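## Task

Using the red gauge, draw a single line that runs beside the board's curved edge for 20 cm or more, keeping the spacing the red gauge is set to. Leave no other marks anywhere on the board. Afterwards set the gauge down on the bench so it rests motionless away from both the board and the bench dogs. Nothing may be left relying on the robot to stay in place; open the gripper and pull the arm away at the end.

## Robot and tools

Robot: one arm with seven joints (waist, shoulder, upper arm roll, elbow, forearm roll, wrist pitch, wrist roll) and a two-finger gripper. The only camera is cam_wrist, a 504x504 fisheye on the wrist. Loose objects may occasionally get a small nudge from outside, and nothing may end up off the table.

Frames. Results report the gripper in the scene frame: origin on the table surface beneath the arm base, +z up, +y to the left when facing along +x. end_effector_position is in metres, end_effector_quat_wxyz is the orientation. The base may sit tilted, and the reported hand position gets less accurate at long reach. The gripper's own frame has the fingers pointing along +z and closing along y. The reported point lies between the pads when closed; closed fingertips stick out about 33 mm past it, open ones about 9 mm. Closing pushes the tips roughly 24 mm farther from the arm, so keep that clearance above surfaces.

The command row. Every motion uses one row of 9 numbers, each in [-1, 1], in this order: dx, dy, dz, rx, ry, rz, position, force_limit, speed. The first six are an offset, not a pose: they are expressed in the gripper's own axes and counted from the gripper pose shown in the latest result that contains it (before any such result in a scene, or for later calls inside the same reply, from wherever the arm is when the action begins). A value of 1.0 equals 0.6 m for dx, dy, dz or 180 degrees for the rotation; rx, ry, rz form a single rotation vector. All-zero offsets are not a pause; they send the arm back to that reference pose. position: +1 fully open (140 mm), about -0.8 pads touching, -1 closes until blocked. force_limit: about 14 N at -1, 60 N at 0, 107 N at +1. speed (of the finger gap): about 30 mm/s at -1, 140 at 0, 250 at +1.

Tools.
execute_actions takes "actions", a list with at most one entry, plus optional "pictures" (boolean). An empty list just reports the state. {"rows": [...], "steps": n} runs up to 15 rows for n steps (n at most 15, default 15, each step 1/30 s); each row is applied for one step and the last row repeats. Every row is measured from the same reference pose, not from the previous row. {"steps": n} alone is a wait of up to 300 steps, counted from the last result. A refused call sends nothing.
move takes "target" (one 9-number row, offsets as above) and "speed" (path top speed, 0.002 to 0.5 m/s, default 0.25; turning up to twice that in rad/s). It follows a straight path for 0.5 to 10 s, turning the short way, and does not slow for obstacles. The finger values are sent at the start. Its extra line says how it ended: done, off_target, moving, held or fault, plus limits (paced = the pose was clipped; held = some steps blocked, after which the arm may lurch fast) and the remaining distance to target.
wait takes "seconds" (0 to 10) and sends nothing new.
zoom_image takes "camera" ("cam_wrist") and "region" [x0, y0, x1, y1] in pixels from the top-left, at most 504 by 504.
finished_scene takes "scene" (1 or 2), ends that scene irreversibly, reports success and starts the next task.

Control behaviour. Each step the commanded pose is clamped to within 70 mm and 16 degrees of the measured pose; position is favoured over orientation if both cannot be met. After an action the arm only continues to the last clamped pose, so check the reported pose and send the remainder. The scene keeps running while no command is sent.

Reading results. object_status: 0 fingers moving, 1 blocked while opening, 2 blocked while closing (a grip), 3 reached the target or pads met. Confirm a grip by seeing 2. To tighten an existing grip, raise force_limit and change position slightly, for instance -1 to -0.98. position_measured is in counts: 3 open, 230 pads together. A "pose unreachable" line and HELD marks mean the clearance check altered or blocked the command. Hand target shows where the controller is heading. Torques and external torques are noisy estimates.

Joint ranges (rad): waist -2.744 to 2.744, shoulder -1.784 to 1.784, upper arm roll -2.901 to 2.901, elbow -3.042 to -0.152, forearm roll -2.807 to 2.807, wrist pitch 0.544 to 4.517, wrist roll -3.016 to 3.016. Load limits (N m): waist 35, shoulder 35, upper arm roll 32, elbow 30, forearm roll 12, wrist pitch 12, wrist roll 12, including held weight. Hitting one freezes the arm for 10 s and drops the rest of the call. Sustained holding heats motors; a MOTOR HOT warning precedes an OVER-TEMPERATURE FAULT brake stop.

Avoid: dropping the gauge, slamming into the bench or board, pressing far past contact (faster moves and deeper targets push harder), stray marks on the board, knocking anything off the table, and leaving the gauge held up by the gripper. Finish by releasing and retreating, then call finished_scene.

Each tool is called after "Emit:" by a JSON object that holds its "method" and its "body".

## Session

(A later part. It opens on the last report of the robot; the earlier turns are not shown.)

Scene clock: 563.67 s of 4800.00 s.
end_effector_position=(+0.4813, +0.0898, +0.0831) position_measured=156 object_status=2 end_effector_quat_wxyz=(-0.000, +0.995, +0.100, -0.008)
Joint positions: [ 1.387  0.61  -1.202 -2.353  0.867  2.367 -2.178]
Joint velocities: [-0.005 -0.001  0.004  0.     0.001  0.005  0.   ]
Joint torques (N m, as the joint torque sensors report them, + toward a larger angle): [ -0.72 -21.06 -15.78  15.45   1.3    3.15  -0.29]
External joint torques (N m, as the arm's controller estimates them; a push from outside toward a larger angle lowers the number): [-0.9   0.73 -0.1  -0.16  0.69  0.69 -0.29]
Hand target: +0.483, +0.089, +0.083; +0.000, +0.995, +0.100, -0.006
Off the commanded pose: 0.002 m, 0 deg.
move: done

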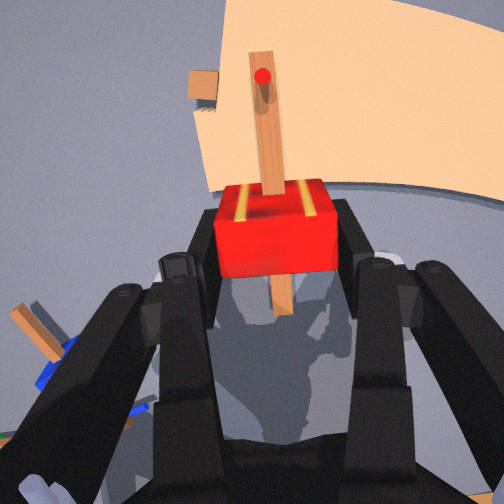

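Emit:
{"method": "move", "body": {"target": [0.012,0,-0.002,0,0.007,0,-1,1,-0.5], "speed": 0.01}}

Emit:
{"method": "move", "body": {"target": [0.002,0,0.006,0,0.002,0,-1,1,-0.5], "speed": 0.008}}

Emit:
{"method": "move", "body": {"target": [0.002,0,0.005,0,0.002,0,-1,1,-0.5], "speed": 0.008}}

Scene clock: 571.53 s of 4800.00 s.
end_effector_position=(+0.4857, +0.0902, +0.0831) position_measured=156 object_status=2 end_effector_quat_wxyz=(-0.001, +0.995, +0.097, -0.001)
Joint positions: [ 1.384  0.61  -1.197 -2.353  0.879  2.383 -2.182]
Joint velocities: [ 0.001  0.     0.001 -0.     0.002  0.005 -0.004]
Joint torques (N m, as the joint torque sensors report them, + toward a larger angle): [ -1.17 -22.67 -15.19  16.73   1.31   3.25  -0.27]
External joint torques (N m, as the arm's controller estimates them; a push from outside toward a larger angle lowers the number): [-1.44 -0.79  0.41  1.08  0.69  0.77 -0.27]
Hand target: +0.488, +0.091, +0.084; -0.002, +0.995, +0.100, +0.002
Off the commanded pose: 0.003 m, 0 deg.
After step 90, 3.57 s passed at rest.
move: done

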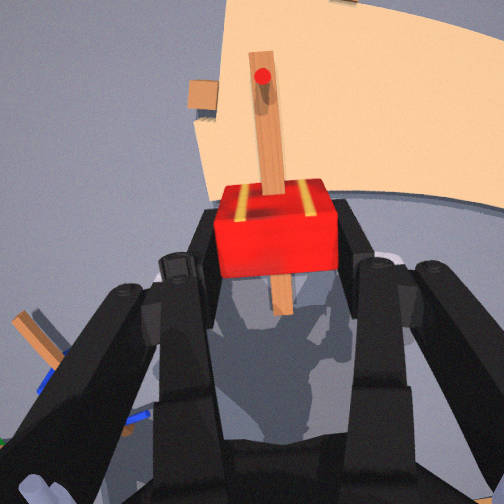

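Scene clock: 572.23 s of 4800.00 s.
end_effector_position=(+0.4859, +0.0904, +0.0827) position_measured=156 object_status=2 end_effector_quat_wxyz=(-0.004, +0.996, +0.094, -0.001)
Joint positions: [ 1.378  0.607 -1.193 -2.353  0.884  2.383 -2.182]
Joint velocities: [-0.004 -0.002  0.     0.001  0.    -0.     0.001]
Joint torques (N m, as the joint torque sensors report them, + toward a larger angle): [ -2.3  -18.69  -9.01  14.38   2.82   4.38  -0.53]
External joint torques (N m, as the arm's controller estimates them; a push from outside toward a larger angle lowers the number): [-2.48  3.2   6.55 -1.26  2.21  1.9  -0.53]
Hand target: +0.487, +0.090, +0.080; -0.001, +0.995, +0.097, +0.002
Off the commanded pose: 0.003 m, 1 deg.
move: done

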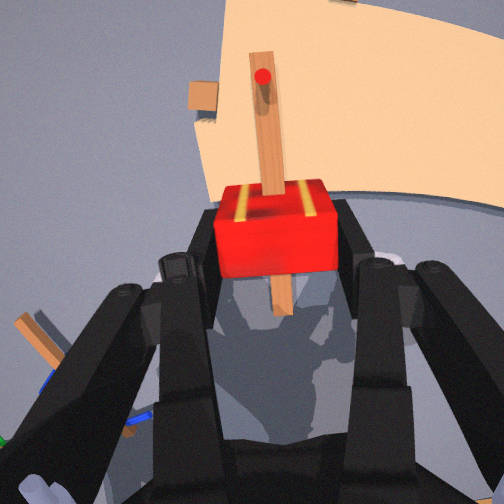

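Scene clock: 572.93 s of 4800.00 s.
end_effector_position=(+0.4863, +0.0901, +0.0827) position_measured=156 object_status=2 end_effector_quat_wxyz=(-0.007, +0.996, +0.091, -0.000)
Joint positions: [ 1.373  0.604 -1.192 -2.353  0.888  2.383 -2.182]
Joint velocities: [-0.002 -0.002  0.001 -0.001  0.001  0.     0.002]
Joint torques (N m, as the joint torque sensors report them, + toward a larger angle): [ -2.52 -19.03  -8.6   14.57   2.83   4.32  -0.48]
External joint torques (N m, as the arm's controller estimates them; a push from outside toward a larger angle lowers the number): [-2.69  2.82  6.88 -1.09  2.22  1.84 -0.48]
Hand target: +0.487, +0.091, +0.080; -0.004, +0.996, +0.094, +0.002
Off the commanded pose: 0.003 m, 1 deg.
move: done

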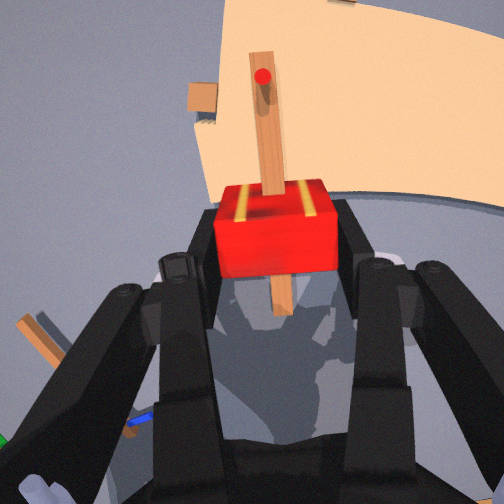

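Emit:
{"method": "move", "body": {"target": [-0.02,0,-0.003,-0.0045,0,-0.009,-1,1,-0.5], "speed": 0.01}}

Scene clock: 579.63 s of 4800.00 s.
end_effector_position=(+0.4745, +0.0892, +0.0845) position_measured=156 object_status=2 end_effector_quat_wxyz=(-0.001, +0.995, +0.102, -0.000)
Joint positions: [ 1.431  0.592 -1.23  -2.393  0.88   2.397 -2.193]
Joint velocities: [ 0.006 -0.001 -0.005  0.     0.     0.001 -0.006]
Joint torques (N m, as the joint torque sensors report them, + toward a larger angle): [  0.66 -21.03 -17.31  13.78   0.06   3.1   -0.37]
External joint torques (N m, as the arm's controller estimates them; a push from outside toward a larger angle lowers the number): [ 0.46 -0.77 -2.13 -1.86 -0.55  0.6  -0.37]
Hand target: +0.475, +0.088, +0.085; +0.000, +0.994, +0.105, +0.001
Off the commanded pose: 0.001 m, 0 deg.
After step 90, 1.87 s passed at rest.
move: done

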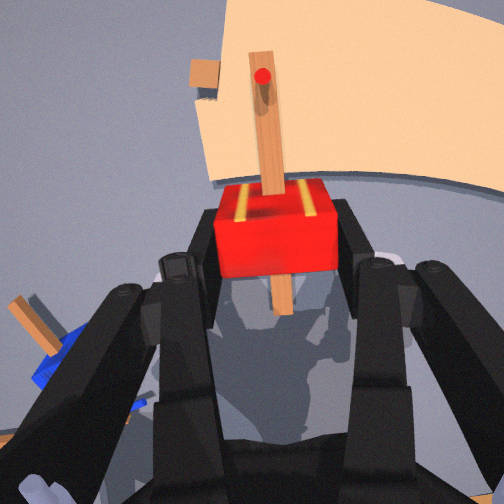

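Emit:
{"method": "move", "body": {"target": [0.002,0,0.0075,0,0.004,0,-1,1,-0.5], "speed": 0.008}}

Emit:
{"method": "move", "body": {"target": [0.012,0,0,0,0,0,-1,1,-0.5], "speed": 0.008}}

Emit:
{"method": "zoom_image", "body": {"camera": "cam_wrist", "region": [170, 30, 400, 260]}}

Scene clock: 585.20 s of 4800.00 s.
end_effector_position=(+0.4752, +0.0906, +0.0805) position_measured=156 object_status=2 end_effector_quat_wxyz=(-0.002, +0.995, +0.100, +0.005)
Joint positions: [ 1.422  0.592 -1.213 -2.397  0.898  2.416 -2.2  ]
Joint velocities: [-0.003  0.     0.004 -0.001  0.002  0.01  -0.004]
Joint torques (N m, as the joint torque sensors report them, + toward a larger angle): [ -1.12 -20.72 -14.11  13.57   1.32   3.24  -0.23]
External joint torques (N m, as the arm's controller estimates them; a push from outside toward a larger angle lowers the number): [-1.38 -0.19  0.9  -1.85  0.73  0.74 -0.23]
Hand target: +0.476, +0.089, +0.080; -0.002, +0.995, +0.101, +0.006
Off the commanded pose: 0.001 m, 0 deg.
After step 90, 1.57 s passed at rest.
move: done

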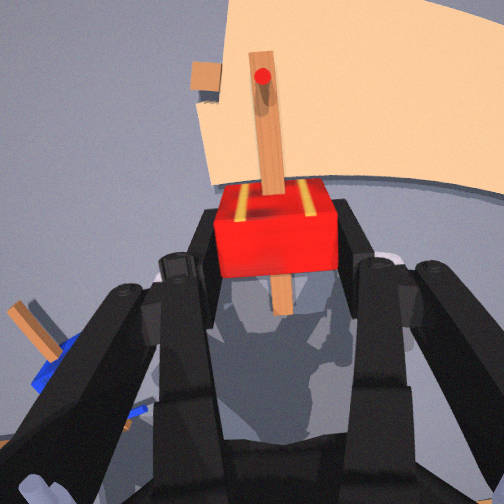

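Scene clock: 586.33 s of 4800.00 s.
end_effector_position=(+0.4771, +0.0905, +0.0783) position_measured=156 object_status=2 end_effector_quat_wxyz=(-0.002, +0.995, +0.100, -0.001)
Joint positions: [ 1.402  0.606 -1.199 -2.38   0.898  2.399 -2.2  ]
Joint velocities: [-0.     0.005  0.     0.003 -0.    -0.005 -0.001]
Joint torques (N m, as the joint torque sensors report them, + toward a larger angle): [ -0.87 -21.31 -15.42  19.73   1.34   3.29  -0.05]
External joint torques (N m, as the arm's controller estimates them; a push from outside toward a larger angle lowers the number): [-1.04 -0.05 -0.02  4.46  0.73  0.81 -0.05]
Hand target: +0.482, +0.092, +0.080; -0.002, +0.995, +0.100, +0.004
Off the commanded pose: 0.006 m, 1 deg.
move: off_target

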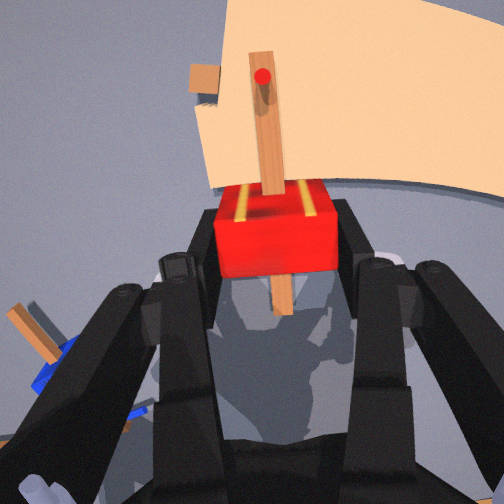

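Region (170, 30, 400, 260) of cam_wrist's 504x504 image, scaled by 2.191, with more detail than that image has.

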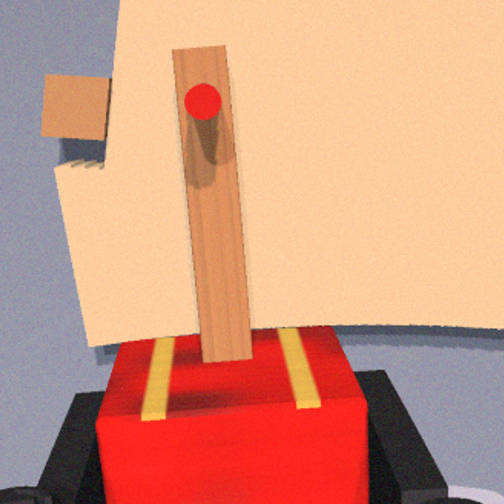

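Emit:
{"method": "move", "body": {"target": [0.004,0,0.005,0,0,0,-1,1,-0.5], "speed": 0.006}}

Scene clock: 590.17 s of 4800.00 s.
end_effector_position=(+0.4767, +0.0906, +0.0746) position_measured=156 object_status=2 end_effector_quat_wxyz=(-0.002, +0.995, +0.100, -0.004)
Joint positions: [ 1.386  0.61  -1.183 -2.374  0.901  2.398 -2.2  ]
Joint velocities: [-0.004  0.     0.004 -0.     0.     0.001 -0.001]
Joint torques (N m, as the joint torque sensors report them, + toward a larger angle): [ -1.88 -21.04 -15.54  16.71   1.27   3.12  -0.19]
External joint torques (N m, as the arm's controller estimates them; a push from outside toward a larger angle lowers the number): [-2.16  0.74 -0.19  1.49  0.67  0.66 -0.19]
Hand target: +0.479, +0.091, +0.075; -0.002, +0.995, +0.100, -0.001
Off the commanded pose: 0.003 m, 0 deg.
move: done

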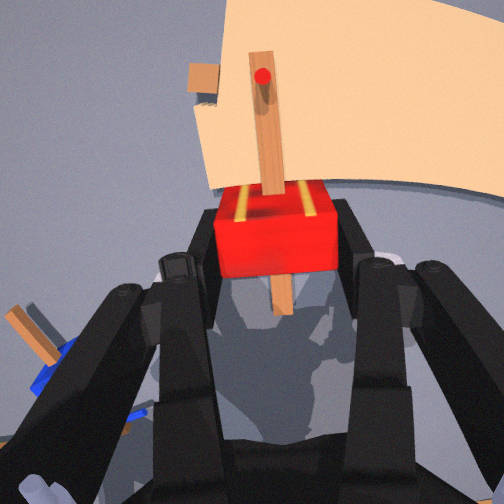

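Emit:
{"method": "move", "body": {"target": [0.005,0,0.004,0,0.002,0,-1,1,-0.5], "speed": 0.006}}

Scene clock: 597.47 s of 4800.00 s.
end_effector_position=(+0.4767, +0.0910, +0.0715) position_measured=156 object_status=2 end_effector_quat_wxyz=(-0.003, +0.995, +0.098, -0.004)
Joint positions: [ 1.373  0.612 -1.168 -2.373  0.907  2.403 -2.2  ]
Joint velocities: [-0.006 -0.001  0.005  0.002  0.001  0.006  0.002]
Joint torques (N m, as the joint torque sensors report them, + toward a larger angle): [ -2.   -21.67 -14.98  16.67   1.25   3.21  -0.33]
External joint torques (N m, as the arm's controller estimates them; a push from outside toward a larger angle lowers the number): [-2.19  0.56  0.44  1.47  0.66  0.73 -0.33]
Hand target: +0.480, +0.091, +0.072; -0.003, +0.995, +0.100, -0.001
Off the commanded pose: 0.003 m, 0 deg.
After step 90, 3.47 s passed at rest.
move: done

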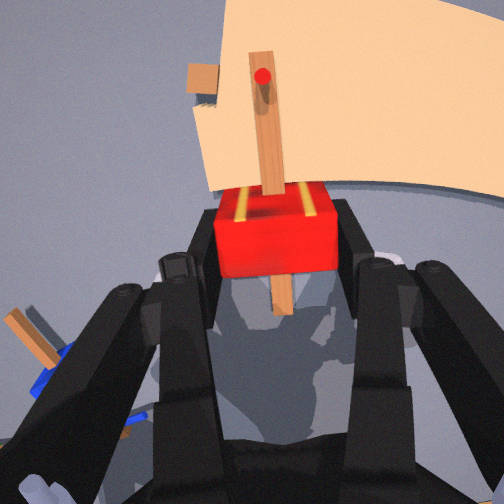

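Emit:
{"method": "zoom_image", "body": {"camera": "cam_wrist", "region": [190, 40, 370, 220]}}

Region (190, 40, 370, 220) of cam_wrist's 504x504 image, scaled by 2.800, with more detail than that image has.

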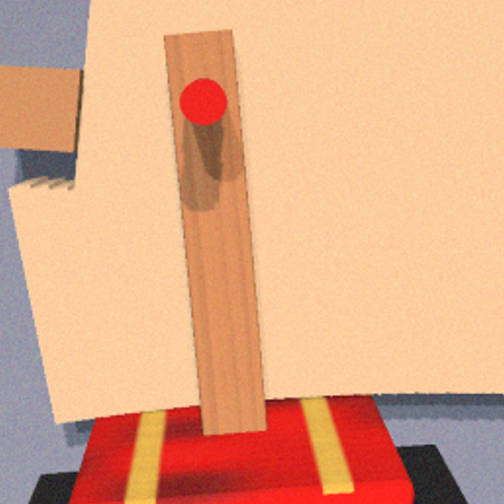

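Emit:
{"method": "move", "body": {"target": [0.005,0,0.0035,0,0.002,0,-1,1,-0.5], "speed": 0.006}}

Scene clock: 605.00 s of 4800.00 s.
end_effector_position=(+0.4766, +0.0912, +0.0690) position_measured=156 object_status=2 end_effector_quat_wxyz=(-0.004, +0.995, +0.097, -0.004)
Joint positions: [ 1.363  0.613 -1.157 -2.372  0.912  2.406 -2.202]
Joint velocities: [-0.001 -0.     0.001 -0.002  0.     0.    -0.003]
Joint torques (N m, as the joint torque sensors report them, + toward a larger angle): [ -1.3  -21.26 -13.86  16.69   1.62   3.46  -0.3 ]
External joint torques (N m, as the arm's controller estimates them; a push from outside toward a larger angle lowers the number): [-1.49  1.19  1.48  1.63  1.02  1.   -0.29]
Hand target: +0.480, +0.092, +0.069; -0.003, +0.995, +0.098, -0.001
Off the commanded pose: 0.003 m, 0 deg.
After step 90, 3.73 s passed at rest.
move: done

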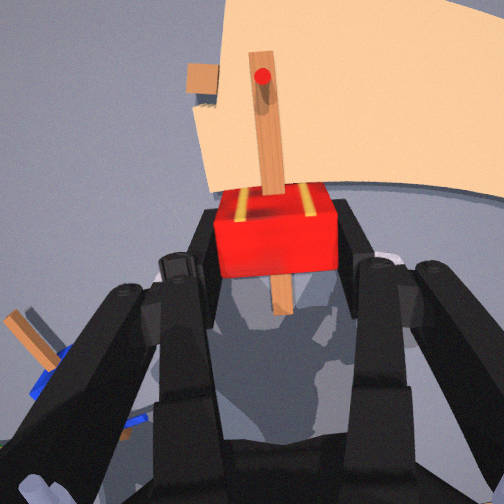

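Emit:
{"method": "move", "body": {"target": [0.005,0.035,0.002,0,0.002,0.01,-1,1,-0.5], "speed": 0.012}}

Emit:
{"method": "zoom_image", "body": {"camera": "cam_wrist", "region": [150, 30, 380, 260]}}

Scene clock: 612.93 s of 4800.00 s.
end_effector_position=(+0.4774, +0.0874, +0.0683) position_measured=156 object_status=2 end_effector_quat_wxyz=(-0.017, +0.995, +0.097, -0.008)
Joint positions: [ 1.339  0.624 -1.16  -2.361  0.941  2.374 -2.245]
Joint velocities: [ 0.003  0.018 -0.013  0.004  0.026 -0.024 -0.025]
Joint torques (N m, as the joint torque sensors report them, + toward a larger angle): [ -6.13 -14.06 -20.65  12.32   0.91   5.77   0.87]
External joint torques (N m, as the arm's controller estimates them; a push from outside toward a larger angle lowers the number): [-6.3   8.63 -4.99 -2.59  0.33  3.36  0.87]
Hand target: +0.483, +0.071, +0.068; -0.004, +0.997, +0.081, -0.002
Off the commanded pose: 0.017 m, 2 deg.
After step 90, 2.93 s passed at rest.
move: off_target

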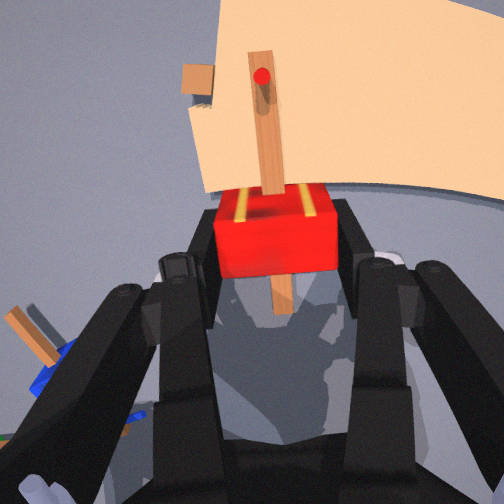

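Region (150, 30, 380, 260) of cam_wrist's 504x504 image, scaled by 2.191, with more detail than that image has.

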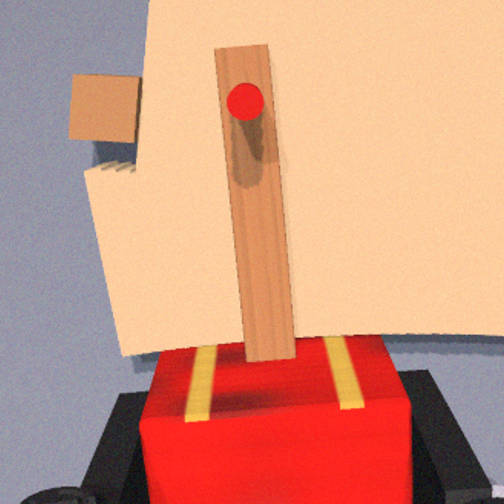

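Emit:
{"method": "move", "body": {"target": [0.002,0.012,-0.002,-0.008,0.004,0.006,-1,1,-0.5], "speed": 0.008}}

Emit:
{"method": "zoom_image", "body": {"camera": "cam_wrist", "region": [150, 30, 380, 260]}}

Scene clock: 623.37 s of 4800.00 s.
end_effector_position=(+0.4780, +0.0856, +0.0693) position_measured=156 object_status=2 end_effector_quat_wxyz=(-0.009, +0.995, +0.096, -0.004)
Joint positions: [ 1.37   0.648 -1.184 -2.365  0.959  2.372 -2.248]
Joint velocities: [ 0.009  0.007 -0.004 -0.     0.006  0.     0.   ]
Joint torques (N m, as the joint torque sensors report them, + toward a larger angle): [ -1.04 -19.44 -19.88  12.67   1.41   3.67   0.37]
External joint torques (N m, as the arm's controller estimates them; a push from outside toward a larger angle lowers the number): [-1.31  2.86 -3.63 -2.13  0.79  1.23  0.38]
Hand target: +0.480, +0.081, +0.070; -0.005, +0.996, +0.088, -0.001
Off the commanded pose: 0.005 m, 1 deg.
After step 90, 4.97 s passed at rest.
move: off_target

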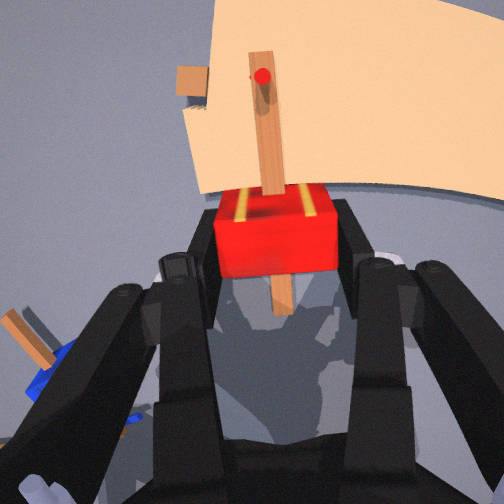

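Region (150, 30, 380, 260) of cam_wrist's 504x504 image, scaled by 2.191, with more detail than that image has.

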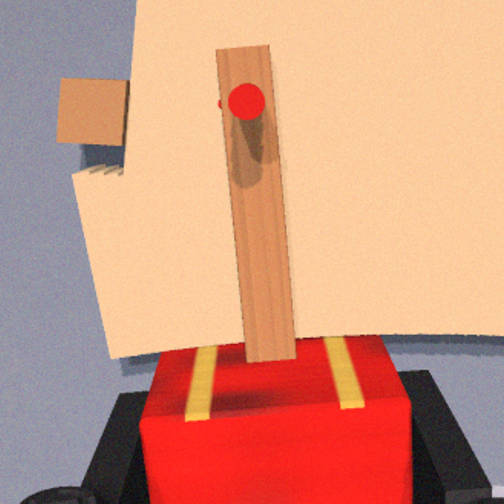

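Emit:
{"method": "move", "body": {"target": [0.001,0.025,-0.001,-0.004,0.002,0.008,-1,1,-0.5], "speed": 0.01}}

Emit:
{"method": "zoom_image", "body": {"camera": "cam_wrist", "region": [150, 30, 380, 260]}}

Scene clock: 630.00 s of 4800.00 s.
end_effector_position=(+0.4798, +0.0763, +0.0694) position_measured=156 object_status=2 end_effector_quat_wxyz=(-0.006, +0.996, +0.088, -0.004)
Joint positions: [ 1.358  0.654 -1.188 -2.365  0.961  2.372 -2.248]
Joint velocities: [-0.     0.001  0.     0.     0.001  0.001 -0.001]
Joint torques (N m, as the joint torque sensors report them, + toward a larger angle): [ -2.5  -19.99 -18.68  12.93   1.31   3.6   -0.07]
External joint torques (N m, as the arm's controller estimates them; a push from outside toward a larger angle lowers the number): [-2.53  2.29 -2.09 -1.65  0.69  1.13 -0.07]
Hand target: +0.481, +0.071, +0.070; -0.003, +0.996, +0.084, -0.001
Off the commanded pose: 0.006 m, 1 deg.
After step 90, 1.90 s passed at rest.
move: off_target

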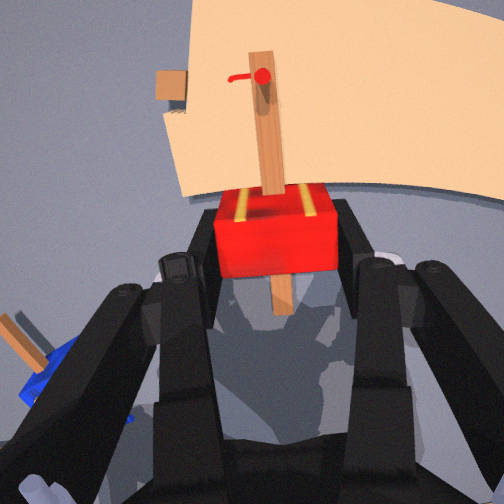

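Region (150, 30, 380, 260) of cam_wrist's 504x504 image, scaled by 2.191, with more detail than that image has.

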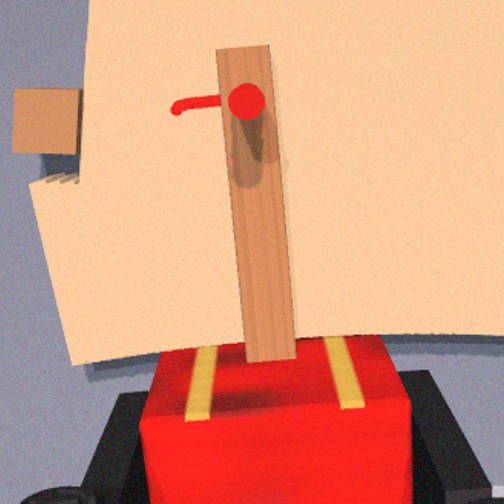

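Emit:
{"method": "move", "body": {"target": [0.002,0.06,-0.0005,-0.003,0.002,0.014,-1,1,-0.5], "speed": 0.012}}

Emit:
{"method": "zoom_image", "body": {"camera": "cam_wrist", "region": [120, 30, 380, 290]}}

Scene clock: 638.93 s of 4800.00 s.
end_effector_position=(+0.4840, +0.0498, +0.0689) position_measured=156 object_status=2 end_effector_quat_wxyz=(-0.008, +0.997, +0.071, -0.004)
Joint positions: [ 1.297  0.658 -1.186 -2.36   0.965  2.365 -2.274]
Joint velocities: [-0.     0.002  0.     0.001  0.001 -0.003 -0.002]
Joint torques (N m, as the joint torque sensors report them, + toward a larger angle): [ -4.4  -17.01 -17.93  13.85   1.     4.04  -0.06]
External joint torques (N m, as the arm's controller estimates them; a push from outside toward a larger angle lowers the number): [-4.69  5.42 -1.44 -0.8   0.38  1.6  -0.05]
Hand target: +0.487, +0.041, +0.069; -0.001, +0.998, +0.066, -0.001
Off the commanded pose: 0.009 m, 1 deg.
After step 90, 2.70 s passed at rest.
move: off_target

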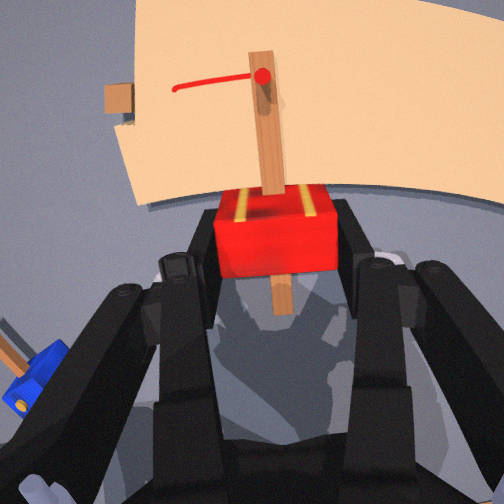

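Region (120, 30, 380, 290) of cam_wrist's 504x504 image, scaled by 1.938, with more detail than that image has.

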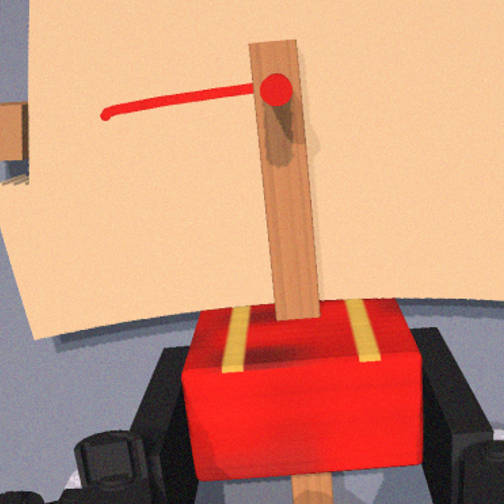

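Emit:
{"method": "move", "body": {"target": [0.001,0.065,-0.0015,-0.004,0.002,0.017,-1,1,-0.5], "speed": 0.012}}

Emit:
{"method": "zoom_image", "body": {"camera": "cam_wrist", "region": [120, 30, 380, 290]}}

Scene clock: 646.57 s of 4800.00 s.
end_effector_position=(+0.4867, +0.0253, +0.0689) position_measured=156 object_status=2 end_effector_quat_wxyz=(-0.013, +0.999, +0.052, -0.007)
Joint positions: [ 1.242  0.668 -1.191 -2.352  0.977  2.345 -2.299]
Joint velocities: [ 0.     0.011 -0.007  0.004  0.013 -0.014 -0.012]
Joint torques (N m, as the joint torque sensors report them, + toward a larger angle): [ -5.7  -14.84 -20.04  12.57   0.56   5.1    0.17]
External joint torques (N m, as the arm's controller estimates them; a push from outside toward a larger angle lowers the number): [-5.99  7.85 -3.19 -2.04 -0.06  2.67  0.17]
Hand target: +0.490, +0.011, +0.069; -0.002, +0.999, +0.045, -0.002
Off the commanded pose: 0.014 m, 2 deg.
After step 90, 1.17 s passed at rest.
move: off_target

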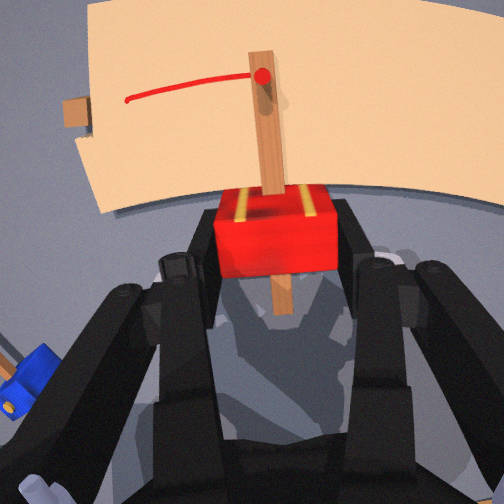

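Region (120, 30, 380, 290) of cam_wrist's 504x504 image, scaled by 1.938, with more detail than that image has.

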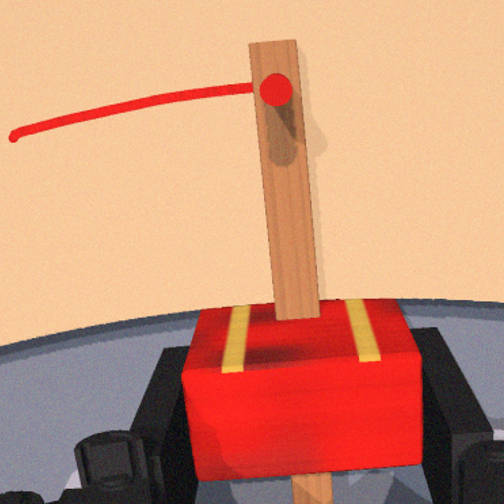

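Emit:
{"method": "move", "body": {"target": [-0.002,0.0585,-0.002,-0.008,0.0045,0.022,-1,1,-0.5], "speed": 0.012}}

Emit:
{"method": "zoom_image", "body": {"camera": "cam_wrist", "region": [120, 30, 380, 290]}}

Scene clock: 659.33 s of 4800.00 s.
end_effector_position=(+0.4883, +0.0005, +0.0692) position_measured=156 object_status=2 end_effector_quat_wxyz=(-0.008, +1.000, +0.026, -0.003)
Joint positions: [ 1.217  0.694 -1.209 -2.354  1.002  2.339 -2.304]
Joint velocities: [ 0.001  0.006 -0.004  0.     0.008 -0.004 -0.005]
Joint torques (N m, as the joint torque sensors report them, + toward a larger angle): [ -4.14 -17.85 -20.4   11.67   1.09   4.16   0.01]
External joint torques (N m, as the arm's controller estimates them; a push from outside toward a larger angle lowers the number): [-4.45  4.64 -2.94 -2.6   0.45  1.72  0.  ]
Hand target: +0.489, -0.010, +0.069; -0.000, +1.000, +0.018, +0.000
Off the commanded pose: 0.010 m, 1 deg.
After step 90, 6.40 s passed at rest.
move: off_target

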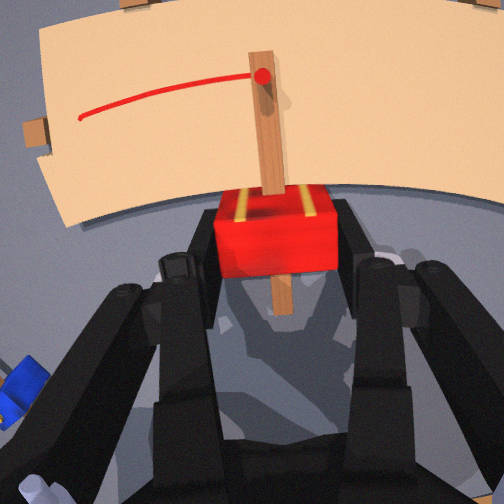

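Region (120, 30, 380, 290) of cam_wrist's 504x504 image, scaled by 1.938, with more detail than that image has.

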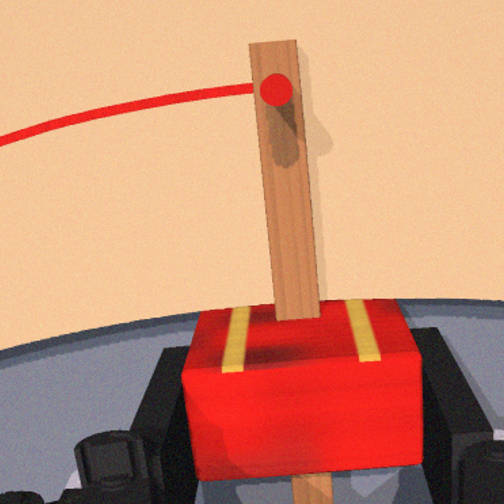

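Emit:
{"method": "move", "body": {"target": [-0.001,0.0675,-0.0024,-0.005,0.002,0.022,-1,1,-0.5], "speed": 0.012}}

Emit:
{"method": "zoom_image", "body": {"camera": "cam_wrist", "region": [120, 30, 380, 290]}}

Scene clock: 667.87 s of 4800.00 s.
end_effector_position=(+0.4886, -0.0333, +0.0692) position_measured=156 object_status=2 end_effector_quat_wxyz=(-0.004, +1.000, -0.005, -0.002)
Joint positions: [ 1.152  0.702 -1.211 -2.35   1.003  2.338 -2.308]
Joint velocities: [-0.     0.     0.    -0.     0.    -0.002  0.   ]
Joint torques (N m, as the joint torque sensors report them, + toward a larger angle): [ -4.06 -18.76 -19.43  13.86   0.8    3.48  -0.11]
External joint torques (N m, as the arm's controller estimates them; a push from outside toward a larger angle lowers the number): [-4.23  3.82 -1.65 -0.28  0.15  1.01 -0.11]
Hand target: +0.490, -0.040, +0.069; +0.001, +1.000, -0.009, -0.000
Off the commanded pose: 0.007 m, 1 deg.
After step 90, 1.93 s passed at rest.
move: off_target

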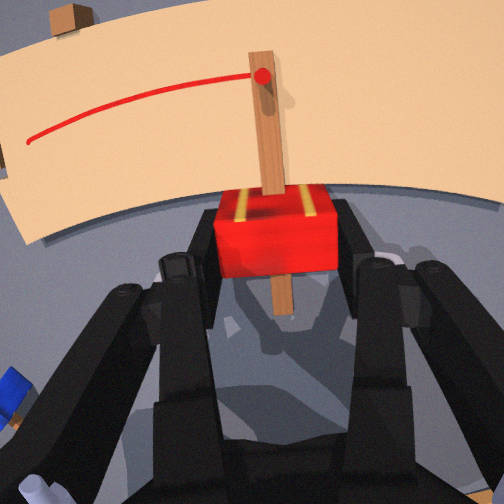

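Region (120, 30, 380, 290) of cam_wrist's 504x504 image, scaled by 1.938, with more detail than that image has.

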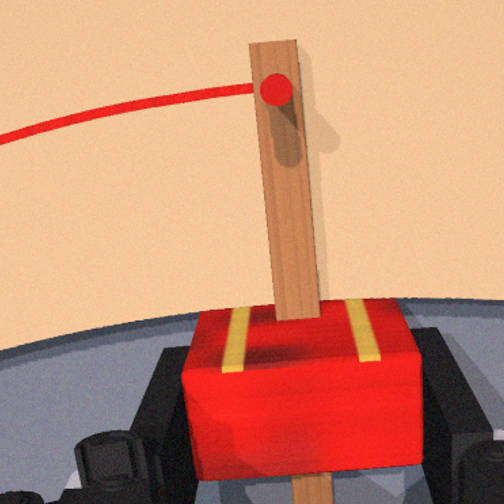

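Emit:
{"method": "move", "body": {"target": [0,0.0695,-0.0015,-0.0025,0.001,0.024,-1,1,-0.5], "speed": 0.012}}

Emit:
{"method": "zoom_image", "body": {"camera": "cam_wrist", "region": [120, 30, 380, 290]}}

Scene clock: 677.20 s of 4800.00 s.
end_effector_position=(+0.4873, -0.0638, +0.0692) position_measured=156 object_status=2 end_effector_quat_wxyz=(-0.009, +0.999, -0.033, -0.004)
Joint positions: [ 1.08   0.712 -1.212 -2.338  1.01   2.318 -2.321]
Joint velocities: [-0.     0.009 -0.006  0.003  0.012 -0.012 -0.007]
Joint torques (N m, as the joint torque sensors report them, + toward a larger angle): [ -5.44 -17.85 -19.68  13.12   0.94   4.55   0.41]
External joint torques (N m, as the arm's controller estimates them; a push from outside toward a larger angle lowers the number): [-5.77  5.07 -1.68 -1.14  0.27  2.08  0.4 ]
Hand target: +0.488, -0.075, +0.069; +0.000, +0.999, -0.042, -0.001
Off the commanded pose: 0.011 m, 2 deg.
After step 90, 2.63 s passed at rest.
move: off_target

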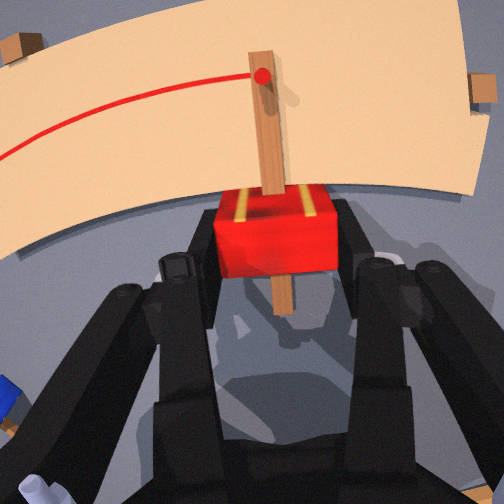

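Region (120, 30, 380, 290) of cam_wrist's 504x504 image, scaled by 1.938, with more detail than that image has.

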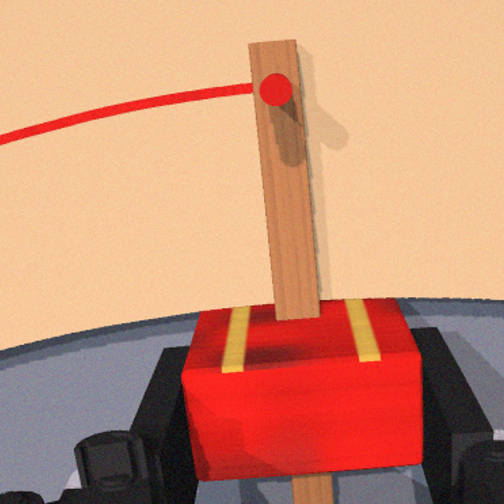

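Emit:
{"method": "move", "body": {"target": [-0.0013,0.069,-0.0028,-0.0057,0.0025,0.023,-1,1,-0.5], "speed": 0.012}}

Emit:
{"method": "zoom_image", "body": {"camera": "cam_wrist", "region": [120, 30, 380, 290]}}

Scene clock: 688.43 s of 4800.00 s.
end_effector_position=(+0.4836, -0.0984, +0.0695) position_measured=156 object_status=2 end_effector_quat_wxyz=(-0.004, +0.998, -0.064, -0.003)
Joint positions: [ 1.018  0.724 -1.217 -2.334  1.013  2.318 -2.325]
Joint velocities: [-0.001  0.002  0.    -0.     0.    -0.001 -0.001]
Joint torques (N m, as the joint torque sensors report them, + toward a larger angle): [ -3.94 -18.93 -20.16  14.01   0.98   3.42   0.02]
External joint torques (N m, as the arm's controller estimates them; a push from outside toward a larger angle lowers the number): [-4.24  4.02 -1.89 -0.01  0.33  0.96  0.02]
Hand target: +0.484, -0.105, +0.070; +0.001, +0.998, -0.069, -0.002
Off the commanded pose: 0.007 m, 1 deg.
After step 90, 4.57 s passed at rest.
move: off_target

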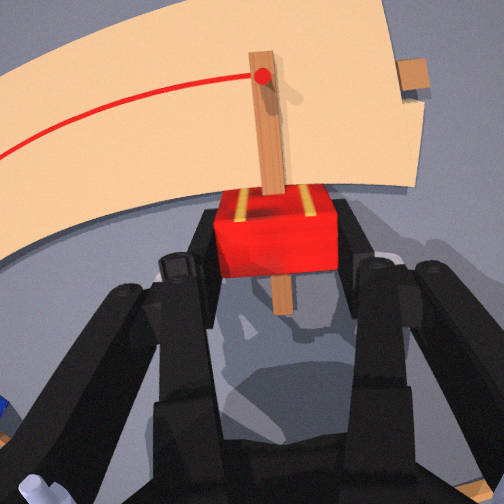

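Region (120, 30, 380, 290) of cam_wrist's 504x504 image, scaled by 1.938, with more detail than that image has.

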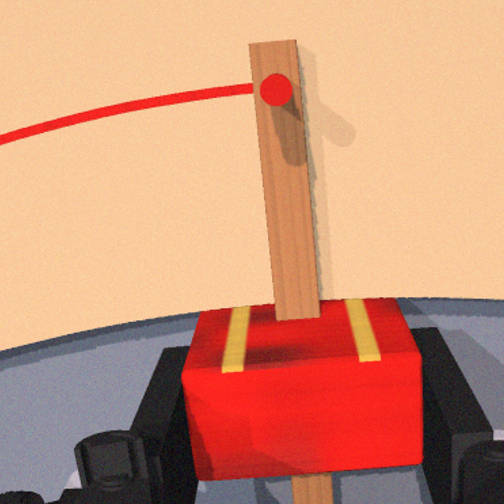

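Emit:
{"method": "move", "body": {"target": [-0.001,0.07,-0.0015,-0.0025,0.002,0.024,-1,1,-0.5], "speed": 0.012}}

Emit:
{"method": "zoom_image", "body": {"camera": "cam_wrist", "region": [120, 30, 380, 290]}}

Scene clock: 697.20 s of 4800.00 s.
end_effector_position=(+0.4771, -0.1356, +0.0695) position_measured=156 object_status=2 end_effector_quat_wxyz=(-0.003, +0.995, -0.098, -0.003)
Joint positions: [ 0.939  0.728 -1.215 -2.328  1.014  2.316 -2.331]
Joint velocities: [-0.001  0.     0.    -0.     0.002 -0.001 -0.003]
Joint torques (N m, as the joint torque sensors report them, + toward a larger angle): [ -3.23 -19.61 -18.95  14.56   1.25   3.26   0.1 ]
External joint torques (N m, as the arm's controller estimates them; a push from outside toward a larger angle lowers the number): [-3.54  3.55 -0.54  0.56  0.59  0.8   0.11]
Hand target: +0.477, -0.140, +0.069; +0.000, +0.995, -0.101, -0.001
Off the commanded pose: 0.004 m, 1 deg.
After step 90, 2.03 s passed at rest.
move: off_target

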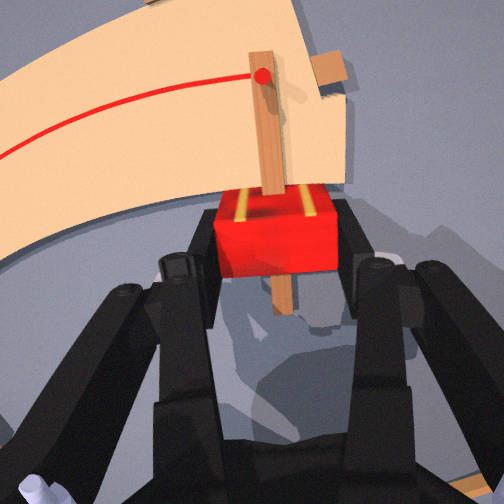

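Region (120, 30, 380, 290) of cam_wrist's 504x504 image, scaled by 1.938, with more detail than that image has.

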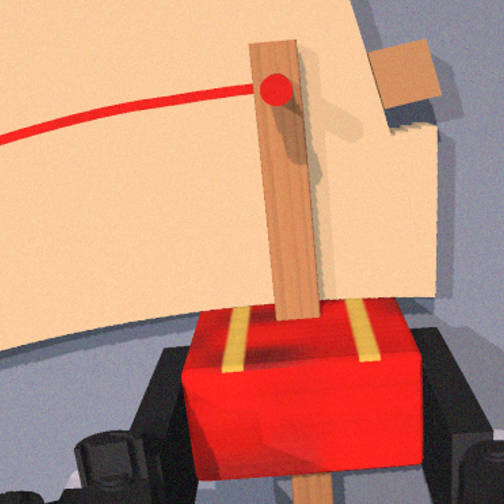

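Emit:
{"method": "move", "body": {"target": [0.001,0,-0.05,0,0,0,-1,1,-0.5], "speed": 0.03}}

Emit:
{"method": "move", "body": {"target": [-0.24,0.05,0.02,0,0,0,-1,1,-0.5], "speed": 0.12}}

Emit:
{"method": "move", "body": {"target": [0,0,0.025,0,0,0,-1,1,-0.5], "speed": 0.015}}

Scene clock: 704.83 s of 4800.00 s.
end_effector_position=(+0.4793, -0.1373, +0.0995) position_measured=156 object_status=2 end_effector_quat_wxyz=(-0.002, +0.995, -0.095, -0.000)
Joint positions: [ 1.011  0.709 -1.318 -2.331  0.96   2.267 -2.308]
Joint velocities: [ 0.007 -0.    -0.009  0.001 -0.001 -0.017  0.011]
Joint torques (N m, as the joint torque sensors report them, + toward a larger angle): [  0.69 -20.54 -20.75  14.66   0.04   2.26   0.01]
External joint torques (N m, as the arm's controller estimates them; a push from outside toward a larger angle lowers the number): [ 0.6   0.21 -2.08 -0.3  -0.65 -0.23  0.01]
Hand target: +0.478, -0.136, +0.100; -0.004, +0.995, -0.098, -0.002
Off the commanded pose: 0.002 m, 0 deg.
After step 90, 3.37 s passed at rest.
move: done

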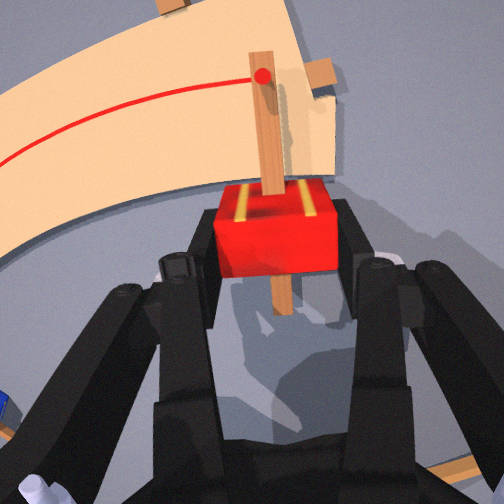

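Scene clock: 706.60 s of 4800.00 s.
end_effector_position=(+0.3329, -0.1393, +0.0894) position_measured=156 object_status=2 end_effector_quat_wxyz=(-0.004, +0.995, -0.101, -0.001)
Joint positions: [ 1.418  0.601 -1.667 -2.768  1.01   2.414 -2.465]
Joint velocities: [ 0.004 -0.008 -0.004 -0.002  0.     0.014 -0.026]
Joint torques (N m, as the joint torque sensors report them, + toward a larger angle): [ -0.41  -7.55 -14.25  12.09   0.95   3.1   -0.44]
External joint torques (N m, as the arm's controller estimates them; a push from outside toward a larger angle lowers the number): [-0.58 -1.15 -1.45 -1.73  0.36  0.64 -0.44]
Hand target: +0.333, -0.140, +0.090; -0.003, +0.995, -0.095, +0.001
Off the commanded pose: 0.002 m, 1 deg.
move: done

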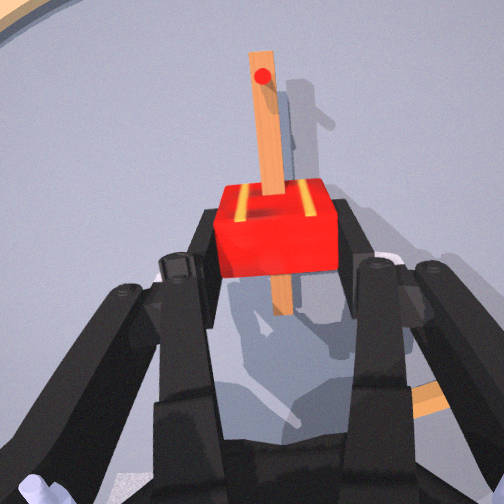

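Scene clock: 707.83 s of 4800.00 s.
end_effector_position=(+0.3293, -0.1381, +0.0735) position_measured=156 object_status=2 end_effector_quat_wxyz=(-0.005, +0.995, -0.104, -0.005)
Joint positions: [ 1.345  0.572 -1.576 -2.767  1.04   2.459 -2.478]
Joint velocities: [-0.012 -0.006  0.012  0.001  0.005  0.017 -0.009]
Joint torques (N m, as the joint torque sensors report them, + toward a larger angle): [ -1.93  -9.12 -11.34  14.84   1.22   3.14  -0.33]
External joint torques (N m, as the arm's controller estimates them; a push from outside toward a larger angle lowers the number): [-2.13 -1.45  1.    1.82  0.66  0.69 -0.33]
Hand target: +0.332, -0.139, +0.074; -0.004, +0.995, -0.101, -0.002
Off the commanded pose: 0.004 m, 1 deg.
move: off_target

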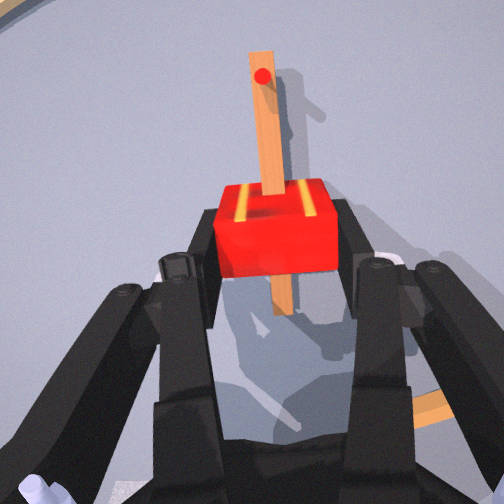

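Emit:
{"method": "move", "body": {"target": [0,0,0.008,0,0.003,0,-1,1,-0.5], "speed": 0.008}}

Emit:
{"method": "move", "body": {"target": [0,0,0.006,0,0,0,-1,1,-0.5], "speed": 0.008}}

Scene clock: 711.93 s of 4800.00 s.
end_effector_position=(+0.3297, -0.1370, +0.0691) position_measured=156 object_status=2 end_effector_quat_wxyz=(-0.005, +0.994, -0.105, -0.001)
Joint positions: [ 1.329  0.562 -1.551 -2.77   1.06   2.48  -2.487]
Joint velocities: [-0.003 -0.004  0.004  0.001  0.007  0.013 -0.008]
Joint torques (N m, as the joint torque sensors report them, + toward a larger angle): [ -1.39  -9.17 -11.4   11.01   1.19   3.09  -0.27]
External joint torques (N m, as the arm's controller estimates them; a push from outside toward a larger angle lowers the number): [-1.59 -1.22  0.73 -1.88  0.64  0.62 -0.27]
Hand target: +0.329, -0.138, +0.069; -0.005, +0.995, -0.104, -0.000
Off the commanded pose: 0.001 m, 0 deg.
After step 90, 0.27 s passed at rest.
move: done

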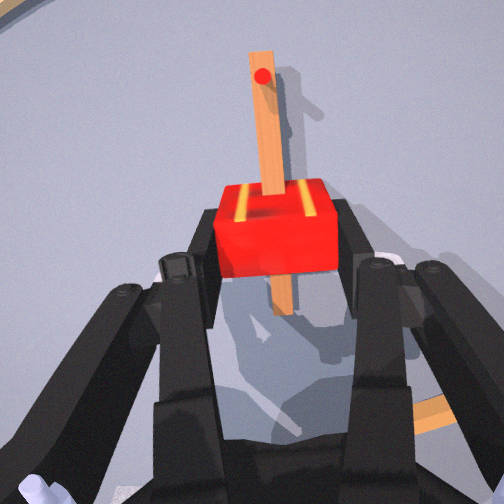

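Scene clock: 712.63 s of 4800.00 s.
end_effector_position=(+0.3276, -0.1363, +0.0651) position_measured=156 object_status=2 end_effector_quat_wxyz=(-0.006, +0.994, -0.107, -0.004)
Joint positions: [ 1.31   0.559 -1.527 -2.77   1.067  2.486 -2.488]
Joint velocities: [-0.003 -0.002  0.006 -0.     0.003  0.006 -0.004]
Joint torques (N m, as the joint torque sensors report them, + toward a larger angle): [ -2.16  -9.56 -11.69  13.28   1.25   3.08  -0.31]
External joint torques (N m, as the arm's controller estimates them; a push from outside toward a larger angle lowers the number): [-2.41 -1.22  0.3   0.66  0.71  0.65 -0.3 ]
Hand target: +0.330, -0.137, +0.065; -0.005, +0.994, -0.105, -0.002
Off the commanded pose: 0.002 m, 0 deg.
move: done

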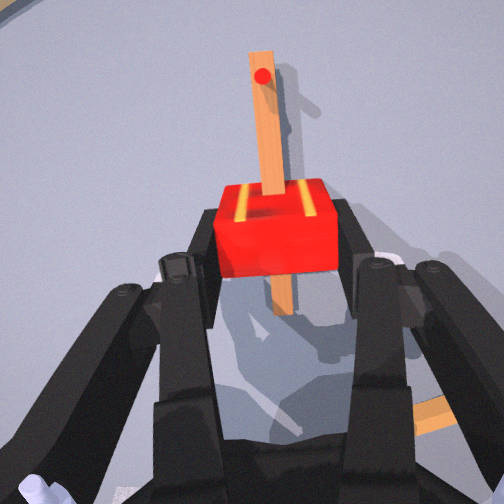

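Emit:
{"method": "move", "body": {"target": [0,0,0.005,0,0.002,0,-1,1,-0.5], "speed": 0.008}}

Scene clock: 715.63 s of 4800.00 s.
end_effector_position=(+0.3281, -0.1362, +0.0642) position_measured=156 object_status=2 end_effector_quat_wxyz=(-0.007, +0.994, -0.109, -0.002)
Joint positions: [ 1.305  0.555 -1.522 -2.77   1.073  2.491 -2.489]
Joint velocities: [ 0.001  0.     0.002 -0.     0.     0.    -0.001]
Joint torques (N m, as the joint torque sensors report them, + toward a larger angle): [ -3.54 -10.63  -5.34  10.07   3.06   4.22  -0.59]
External joint torques (N m, as the arm's controller estimates them; a push from outside toward a larger angle lowers the number): [-3.82 -2.22  6.56 -2.58  2.53  1.78 -0.59]
Hand target: +0.327, -0.136, +0.062; -0.006, +0.994, -0.107, -0.001
Off the commanded pose: 0.002 m, 0 deg.
move: done

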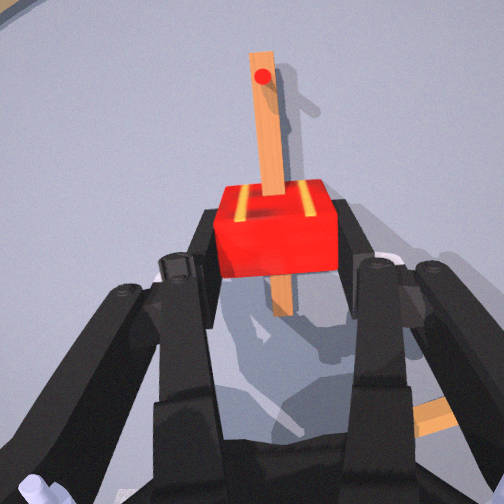

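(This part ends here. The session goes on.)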